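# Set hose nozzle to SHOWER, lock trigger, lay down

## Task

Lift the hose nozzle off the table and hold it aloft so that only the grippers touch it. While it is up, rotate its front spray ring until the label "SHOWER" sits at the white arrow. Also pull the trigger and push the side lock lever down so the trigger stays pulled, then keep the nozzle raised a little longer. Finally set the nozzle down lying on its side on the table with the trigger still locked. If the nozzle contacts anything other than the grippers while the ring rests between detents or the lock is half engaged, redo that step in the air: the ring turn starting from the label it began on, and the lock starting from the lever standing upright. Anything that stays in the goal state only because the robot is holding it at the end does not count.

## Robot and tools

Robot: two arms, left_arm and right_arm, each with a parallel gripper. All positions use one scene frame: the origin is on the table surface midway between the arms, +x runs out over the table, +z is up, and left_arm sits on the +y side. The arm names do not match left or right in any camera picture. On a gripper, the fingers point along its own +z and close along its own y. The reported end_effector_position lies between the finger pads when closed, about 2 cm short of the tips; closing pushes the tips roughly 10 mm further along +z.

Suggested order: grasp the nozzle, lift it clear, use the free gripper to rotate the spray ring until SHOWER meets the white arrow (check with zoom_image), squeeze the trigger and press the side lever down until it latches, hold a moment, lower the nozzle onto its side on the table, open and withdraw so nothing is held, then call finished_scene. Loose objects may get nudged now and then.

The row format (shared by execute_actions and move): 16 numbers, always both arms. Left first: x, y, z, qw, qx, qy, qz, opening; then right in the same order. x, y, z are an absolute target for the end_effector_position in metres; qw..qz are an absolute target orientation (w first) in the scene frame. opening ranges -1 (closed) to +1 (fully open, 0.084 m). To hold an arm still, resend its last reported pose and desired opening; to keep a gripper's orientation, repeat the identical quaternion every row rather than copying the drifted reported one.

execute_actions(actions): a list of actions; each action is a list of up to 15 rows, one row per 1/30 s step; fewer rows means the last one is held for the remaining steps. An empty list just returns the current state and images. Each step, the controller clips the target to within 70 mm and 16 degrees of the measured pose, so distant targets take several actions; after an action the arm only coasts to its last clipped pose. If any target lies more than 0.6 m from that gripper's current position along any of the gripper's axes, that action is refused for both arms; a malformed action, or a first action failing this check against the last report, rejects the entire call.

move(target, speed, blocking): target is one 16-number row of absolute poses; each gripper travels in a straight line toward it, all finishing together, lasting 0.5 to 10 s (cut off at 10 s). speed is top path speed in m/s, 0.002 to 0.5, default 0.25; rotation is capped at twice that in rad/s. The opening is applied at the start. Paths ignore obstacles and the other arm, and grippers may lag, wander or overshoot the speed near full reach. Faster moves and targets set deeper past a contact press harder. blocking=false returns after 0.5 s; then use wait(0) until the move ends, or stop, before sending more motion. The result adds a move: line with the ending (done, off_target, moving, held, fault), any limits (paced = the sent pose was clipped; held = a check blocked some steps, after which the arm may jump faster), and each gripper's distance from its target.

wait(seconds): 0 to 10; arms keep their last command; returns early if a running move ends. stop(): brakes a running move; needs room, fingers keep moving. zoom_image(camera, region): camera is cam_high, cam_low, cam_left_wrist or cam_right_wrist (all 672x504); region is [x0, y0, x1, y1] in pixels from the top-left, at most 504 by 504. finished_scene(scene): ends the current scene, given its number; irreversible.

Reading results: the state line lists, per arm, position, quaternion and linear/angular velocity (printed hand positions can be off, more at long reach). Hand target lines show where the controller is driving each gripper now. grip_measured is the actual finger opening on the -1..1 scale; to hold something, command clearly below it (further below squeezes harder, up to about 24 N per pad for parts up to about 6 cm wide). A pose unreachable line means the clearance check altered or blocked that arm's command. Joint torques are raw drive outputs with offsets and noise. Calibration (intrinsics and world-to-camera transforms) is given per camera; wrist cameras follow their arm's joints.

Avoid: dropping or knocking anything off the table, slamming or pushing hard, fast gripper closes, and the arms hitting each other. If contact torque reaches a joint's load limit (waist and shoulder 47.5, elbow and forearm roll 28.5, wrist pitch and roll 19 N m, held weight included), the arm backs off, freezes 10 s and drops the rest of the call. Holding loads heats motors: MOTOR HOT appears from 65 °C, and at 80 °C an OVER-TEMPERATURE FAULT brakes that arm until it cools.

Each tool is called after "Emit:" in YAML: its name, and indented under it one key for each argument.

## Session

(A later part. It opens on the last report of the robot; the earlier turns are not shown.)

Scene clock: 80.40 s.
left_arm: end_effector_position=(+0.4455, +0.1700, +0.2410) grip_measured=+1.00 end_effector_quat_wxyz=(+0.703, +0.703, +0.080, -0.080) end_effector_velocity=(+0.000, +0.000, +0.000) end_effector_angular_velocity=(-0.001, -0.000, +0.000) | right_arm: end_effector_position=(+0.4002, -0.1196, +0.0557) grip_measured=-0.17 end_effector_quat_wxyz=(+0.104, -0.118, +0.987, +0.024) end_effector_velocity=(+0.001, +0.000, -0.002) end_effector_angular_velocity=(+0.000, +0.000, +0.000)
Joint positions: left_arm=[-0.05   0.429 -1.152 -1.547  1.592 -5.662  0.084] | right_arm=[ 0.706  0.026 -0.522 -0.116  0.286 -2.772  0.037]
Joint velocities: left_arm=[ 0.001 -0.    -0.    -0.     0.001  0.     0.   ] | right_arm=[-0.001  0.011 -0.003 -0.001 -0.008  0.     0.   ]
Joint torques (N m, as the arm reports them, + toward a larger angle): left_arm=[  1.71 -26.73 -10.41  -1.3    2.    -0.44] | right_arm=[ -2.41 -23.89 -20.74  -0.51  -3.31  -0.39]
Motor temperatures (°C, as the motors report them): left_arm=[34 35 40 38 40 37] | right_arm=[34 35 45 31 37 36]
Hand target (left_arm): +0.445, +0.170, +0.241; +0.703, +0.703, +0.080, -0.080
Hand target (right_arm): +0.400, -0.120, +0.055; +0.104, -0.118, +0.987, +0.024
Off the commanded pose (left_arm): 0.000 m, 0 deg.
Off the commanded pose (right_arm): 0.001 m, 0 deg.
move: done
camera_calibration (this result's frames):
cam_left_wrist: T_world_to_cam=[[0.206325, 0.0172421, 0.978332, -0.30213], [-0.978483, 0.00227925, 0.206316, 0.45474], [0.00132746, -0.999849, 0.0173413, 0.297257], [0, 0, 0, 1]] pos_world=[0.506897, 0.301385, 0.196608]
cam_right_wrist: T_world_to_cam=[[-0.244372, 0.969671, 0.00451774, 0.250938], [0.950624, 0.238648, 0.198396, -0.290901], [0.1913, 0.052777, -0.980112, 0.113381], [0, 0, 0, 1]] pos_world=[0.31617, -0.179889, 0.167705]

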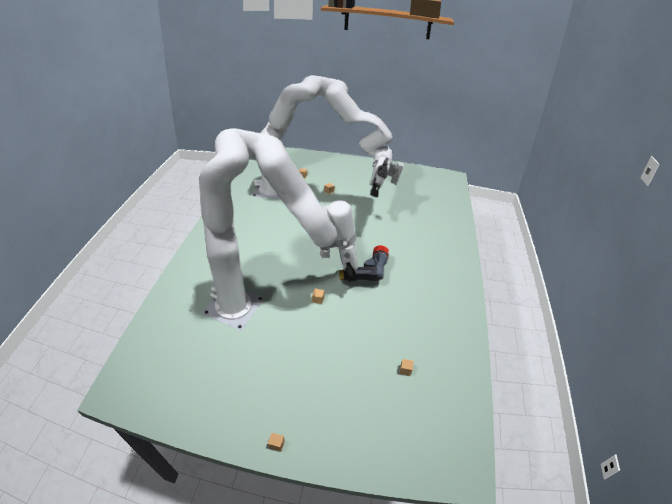

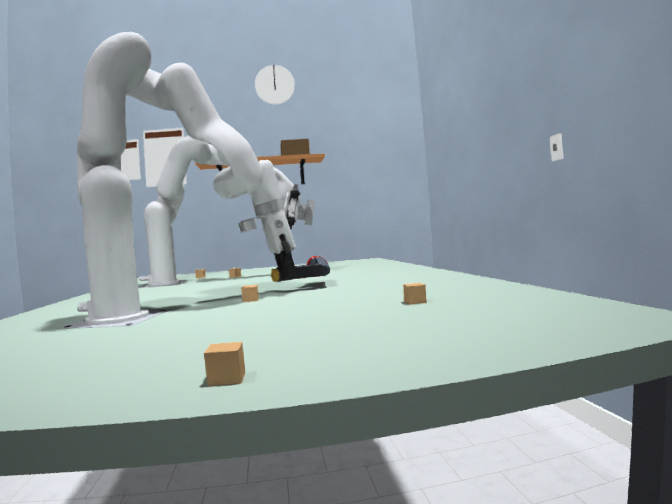

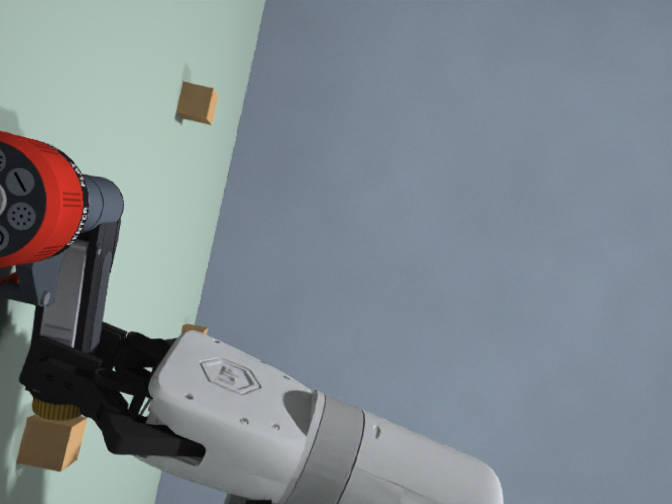

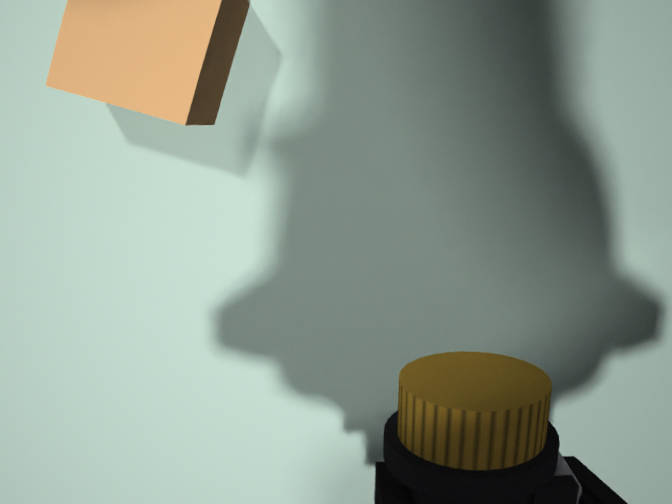

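Emit:
move:
  target: [0.4455,0.17,0.241,0.703,0.703,0.080,-0.080,1,0.40,-0.12,0.034,0.104,-0.118,0.987,0.024,-1]
  speed: 0.012

Emit:
zoom_image:
  camera: "cam_low"
  region: [230,220,370,320]

Scene clock: 82.90 s.
left_arm: end_effector_position=(+0.4455, +0.1700, +0.2410) grip_measured=+1.00 end_effector_quat_wxyz=(+0.703, +0.703, +0.080, -0.080) end_effector_velocity=(-0.000, -0.000, +0.000) end_effector_angular_velocity=(-0.000, +0.000, -0.001) | right_arm: end_effector_position=(+0.4002, -0.1199, +0.0345) grip_measured=-0.17 end_effector_quat_wxyz=(+0.104, -0.118, +0.987, +0.024) end_effector_velocity=(+0.003, +0.001, -0.000) end_effector_angular_velocity=(+0.004, -0.007, +0.000)
Joint positions: left_arm=[-0.05   0.429 -1.152 -1.547  1.592 -5.662  0.084] | right_arm=[ 0.699  0.096 -0.52  -0.146  0.214 -2.748  0.037]
Joint velocities: left_arm=[-0.001  0.    -0.    -0.    -0.    -0.     0.   ] | right_arm=[-0.001  0.008 -0.004 -0.008 -0.012  0.006  0.   ]
Joint torques (N m, as the arm reports them, + toward a larger angle): left_arm=[  1.69 -26.71 -10.38  -1.28   2.03  -0.37] | right_arm=[ -2.78 -24.46 -18.96  -0.64  -2.86  -0.04]
Motor temperatures (°C, as the motors report them): left_arm=[34 35 40 38 40 37] | right_arm=[34 35 44 31 37 36]
Hand target (left_arm): +0.445, +0.170, +0.241; +0.703, +0.703, +0.080, -0.080
Hand target (right_arm): +0.400, -0.120, +0.034; +0.104, -0.118, +0.987, +0.024
Off the commanded pose (left_arm): 0.000 m, 0 deg.
Off the commanded pose (right_arm): 0.001 m, 0 deg.
move: done
camera_calibration (this result's frames):
cam_left_wrist: T_world_to_cam=[[0.206323, 0.0172449, 0.978332, -0.302131], [-0.978483, 0.00228097, 0.206314, 0.45474], [0.00132632, -0.999849, 0.0173444, 0.297258], [0, 0, 0, 1]] pos_world=[0.506897, 0.301386, 0.196609]
cam_right_wrist: T_world_to_cam=[[-0.244307, 0.969686, 0.00484871, 0.251262], [0.950694, 0.238531, 0.198204, -0.286633], [0.191039, 0.0530322, -0.980149, 0.0927921], [0, 0, 0, 1]] pos_world=[0.316159, -0.180195, 0.146543]

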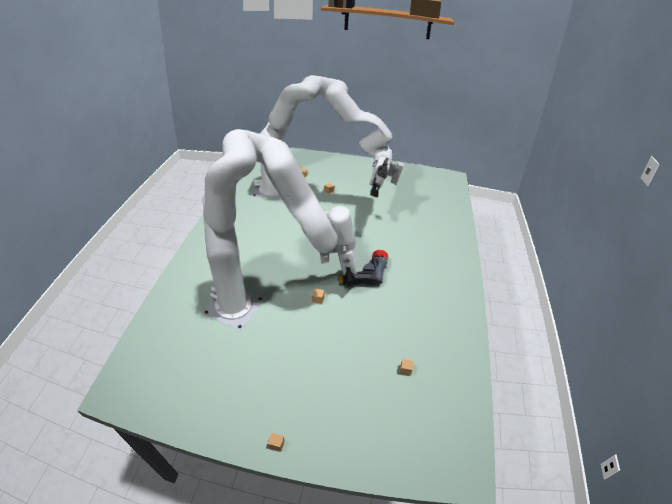

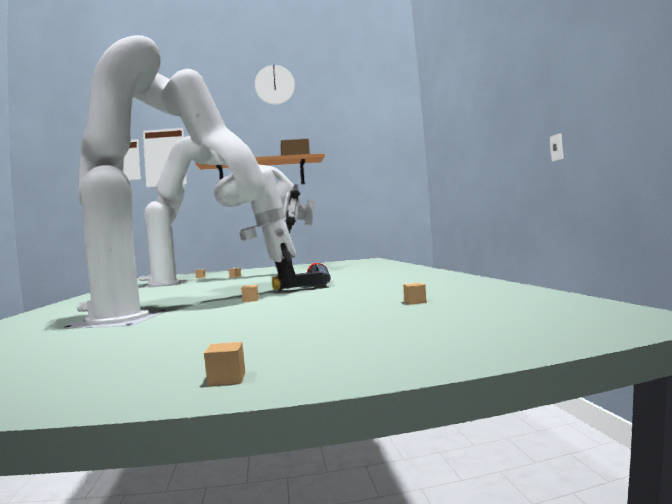

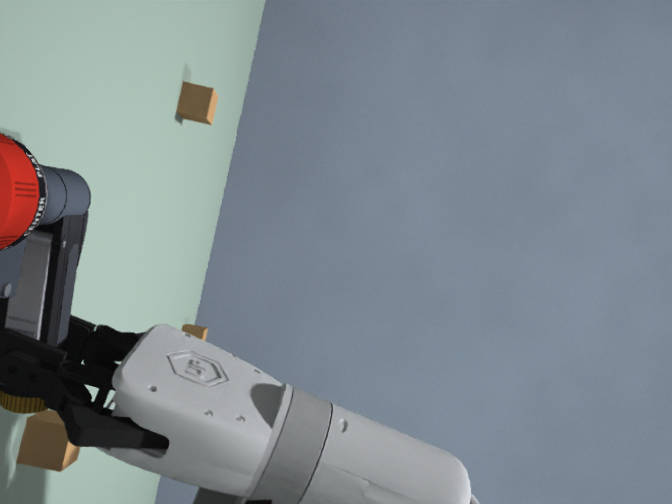

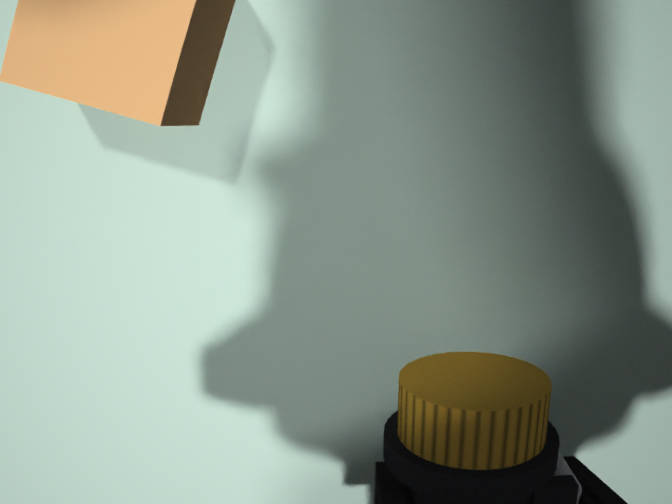

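Region (230, 220, 370, 320) of cam_low's 672x504 image, scaled by 3.600, with more detail than that image has; it fills the top 360 rows of this view, and the rest is white.

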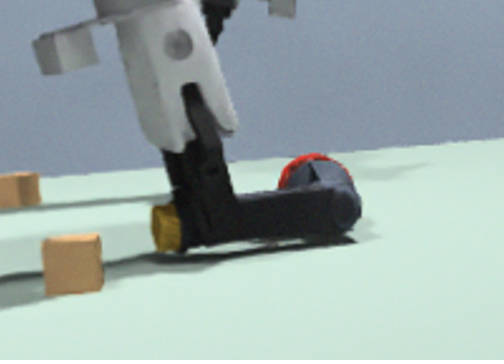

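Just touching. Release.

Emit:
execute_actions:
  actions:
    - [[0.4455,0.17,0.241,0.703,0.703,0.080,-0.080,1,0.40,-0.12,0.033,0.104,-0.118,0.987,0.024,-0.2]]
    - [[0.4455,0.17,0.241,0.703,0.703,0.080,-0.080,1,0.40,-0.12,0.033,0.104,-0.118,0.987,0.024,0.0]]
    - [[0.4455,0.17,0.241,0.703,0.703,0.080,-0.080,1,0.40,-0.12,0.033,0.104,-0.118,0.987,0.024,0.7]]

Emit:
move:
  target: [0.4455,0.17,0.241,0.703,0.703,0.080,-0.080,1,0.40,-0.12,0.16,0.104,-0.118,0.987,0.024,0.7]
  speed: 0.1

Scene clock: 85.83 s.
left_arm: end_effector_position=(+0.4455, +0.1700, +0.2410) grip_measured=+1.00 end_effector_quat_wxyz=(+0.703, +0.703, +0.080, -0.080) end_effector_velocity=(+0.000, -0.000, +0.000) end_effector_angular_velocity=(-0.000, +0.000, +0.000) | right_arm: end_effector_position=(+0.4000, -0.1200, +0.0330) grip_measured=+0.69 end_effector_quat_wxyz=(+0.104, -0.118, +0.987, +0.024) end_effector_velocity=(+0.000, +0.000, +0.000) end_effector_angular_velocity=(+0.000, -0.001, +0.000)
Joint positions: left_arm=[-0.05   0.429 -1.152 -1.547  1.592 -5.662  0.084] | right_arm=[ 0.698  0.101 -0.52  -0.149  0.209 -2.745  0.073]
Joint velocities: left_arm=[-0.  0.  0. -0.  0. -0.  0.] | right_arm=[ 0.    -0.001  0.    -0.    -0.     0.     0.001]
Joint torques (N m, as the arm reports them, + toward a larger angle): left_arm=[  1.69 -26.75 -10.35  -1.24   2.06  -0.38] | right_arm=[ -2.6  -23.41 -17.62  -0.67  -2.51  -0.19]
Motor temperatures (°C, as the motors report them): left_arm=[34 35 40 38 40 37] | right_arm=[34 35 44 31 37 36]
Hand target (left_arm): +0.445, +0.170, +0.241; +0.703, +0.703, +0.080, -0.080
Hand target (right_arm): +0.400, -0.120, +0.033; +0.104, -0.118, +0.987, +0.024
Off the commanded pose (left_arm): 0.000 m, 0 deg.
Off the commanded pose (right_arm): 0.000 m, 0 deg.
camera_calibration (this result's frames):
cam_left_wrist: T_world_to_cam=[[0.206323, 0.0172449, 0.978332, -0.302131], [-0.978483, 0.00228106, 0.206315, 0.45474], [0.00132623, -0.999849, 0.0173444, 0.297258], [0, 0, 0, 1]] pos_world=[0.506897, 0.301386, 0.196609]
cam_right_wrist: T_world_to_cam=[[-0.244271, 0.969696, 0.00463236, 0.251327], [0.950769, 0.238559, 0.197806, -0.286174], [0.190706, 0.0527226, -0.98023, 0.0914814], [0, 0, 0, 1]] pos_world=[0.316031, -0.180264, 0.145115]

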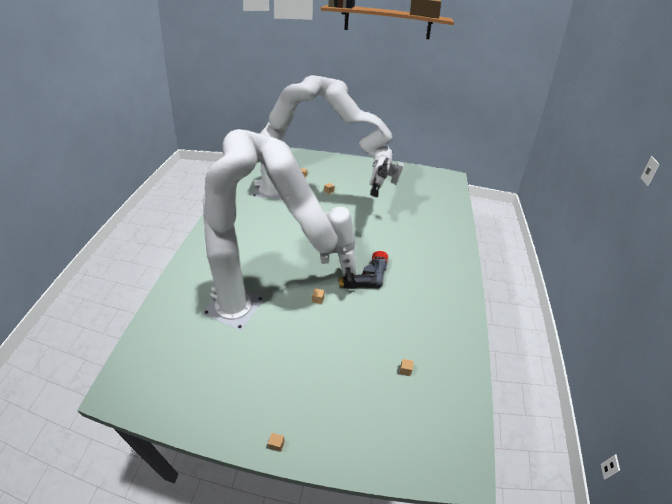

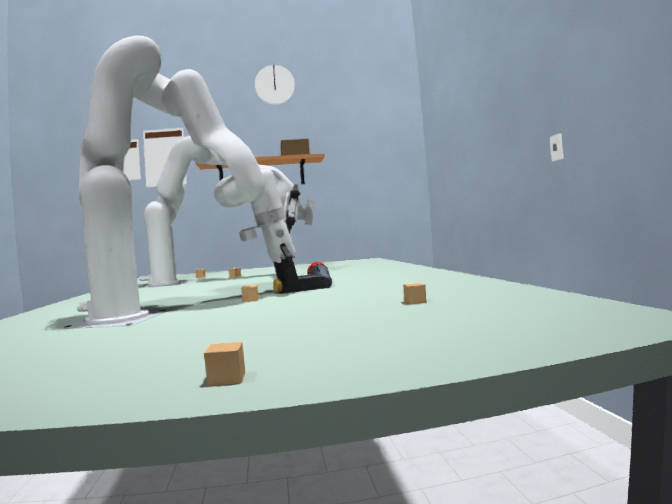

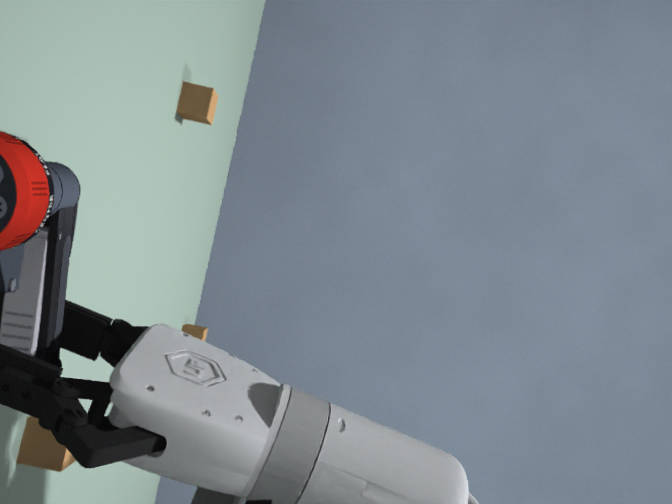

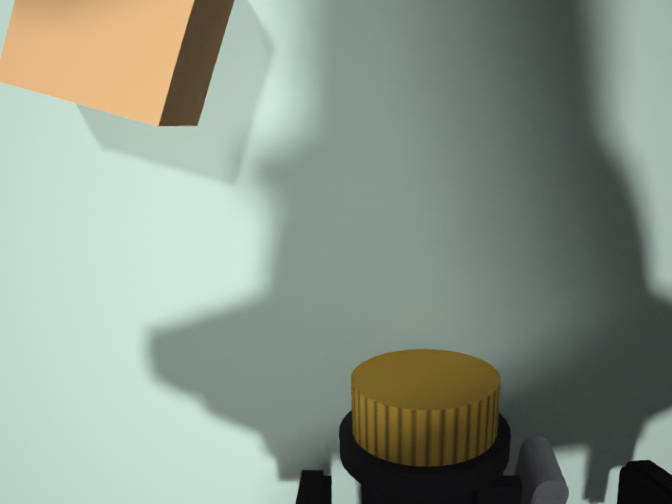

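Scene clock: 87.60 s.
left_arm: end_effector_position=(+0.4455, +0.1700, +0.2410) grip_measured=+1.00 end_effector_quat_wxyz=(+0.703, +0.703, +0.080, -0.080) end_effector_velocity=(-0.000, +0.000, -0.000) end_effector_angular_velocity=(-0.000, +0.000, +0.000) | right_arm: end_effector_position=(+0.3997, -0.1202, +0.1594) grip_measured=+0.70 end_effector_quat_wxyz=(+0.104, -0.118, +0.987, +0.024) end_effector_velocity=(-0.000, -0.000, +0.003) end_effector_angular_velocity=(-0.001, +0.001, +0.000)
Joint positions: left_arm=[-0.05   0.429 -1.152 -1.547  1.592 -5.662  0.084] | right_arm=[ 0.719 -0.247 -0.607 -0.059  0.644 -2.824  0.073]
Joint velocities: left_arm=[ 0. -0.  0. -0.  0.  0.  0.] | right_arm=[ 0.    -0.005 -0.004  0.001  0.01  -0.001 -0.   ]
Joint torques (N m, as the arm reports them, + toward a larger angle): left_arm=[  1.58 -26.88 -10.33  -1.3    2.02  -0.36] | right_arm=[ -2.08 -18.16 -23.12  -0.73  -2.6   -0.1 ]
Motor temperatures (°C, as the motors report them): left_arm=[34 35 40 38 39 37] | right_arm=[34 35 43 31 37 36]
Hand target (left_arm): +0.445, +0.170, +0.241; +0.703, +0.703, +0.080, -0.080
Hand target (right_arm): +0.400, -0.120, +0.160; +0.104, -0.118, +0.987, +0.024
Off the commanded pose (left_arm): 0.000 m, 0 deg.
Off the commanded pose (right_arm): 0.001 m, 0 deg.
move: done
camera_calibration (this result's frames):
cam_left_wrist: T_world_to_cam=[[0.206323, 0.0172449, 0.978332, -0.302131], [-0.978483, 0.00228103, 0.206314, 0.45474], [0.00132627, -0.999849, 0.0173444, 0.297258], [0, 0, 0, 1]] pos_world=[0.506897, 0.301386, 0.196609]
cam_right_wrist: T_world_to_cam=[[-0.244212, 0.969712, 0.00443532, 0.25086], [0.950871, 0.238564, 0.197311, -0.310829], [0.190276, 0.0524029, -0.980331, 0.215566], [0, 0, 0, 1]] pos_world=[0.315804, -0.180406, 0.271543]

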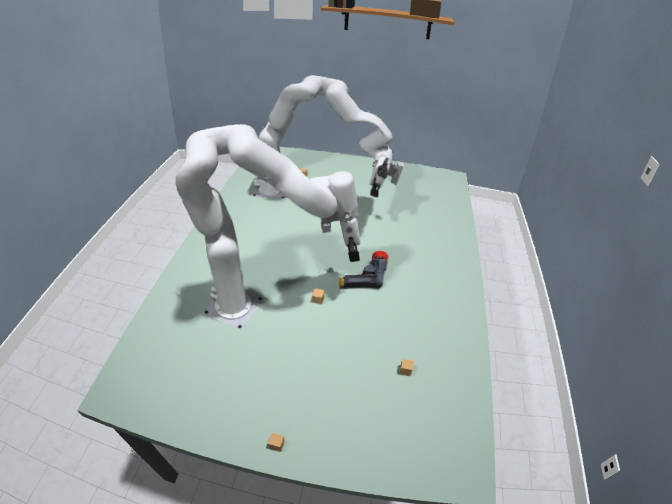

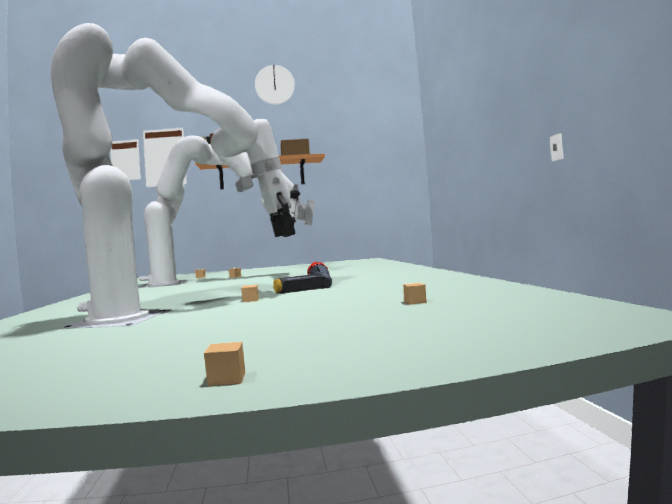

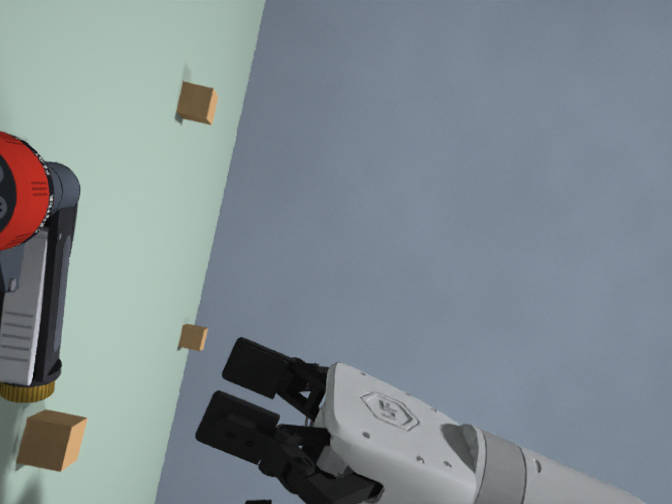

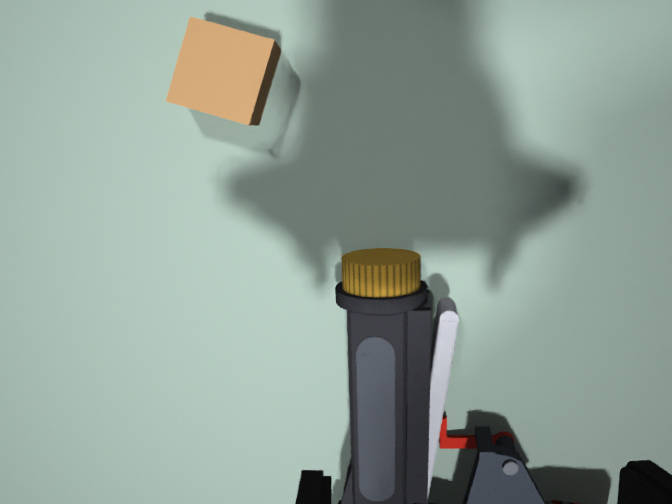

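Emit:
finished_scene:
  scene: 2

The scene is finished: the task was done.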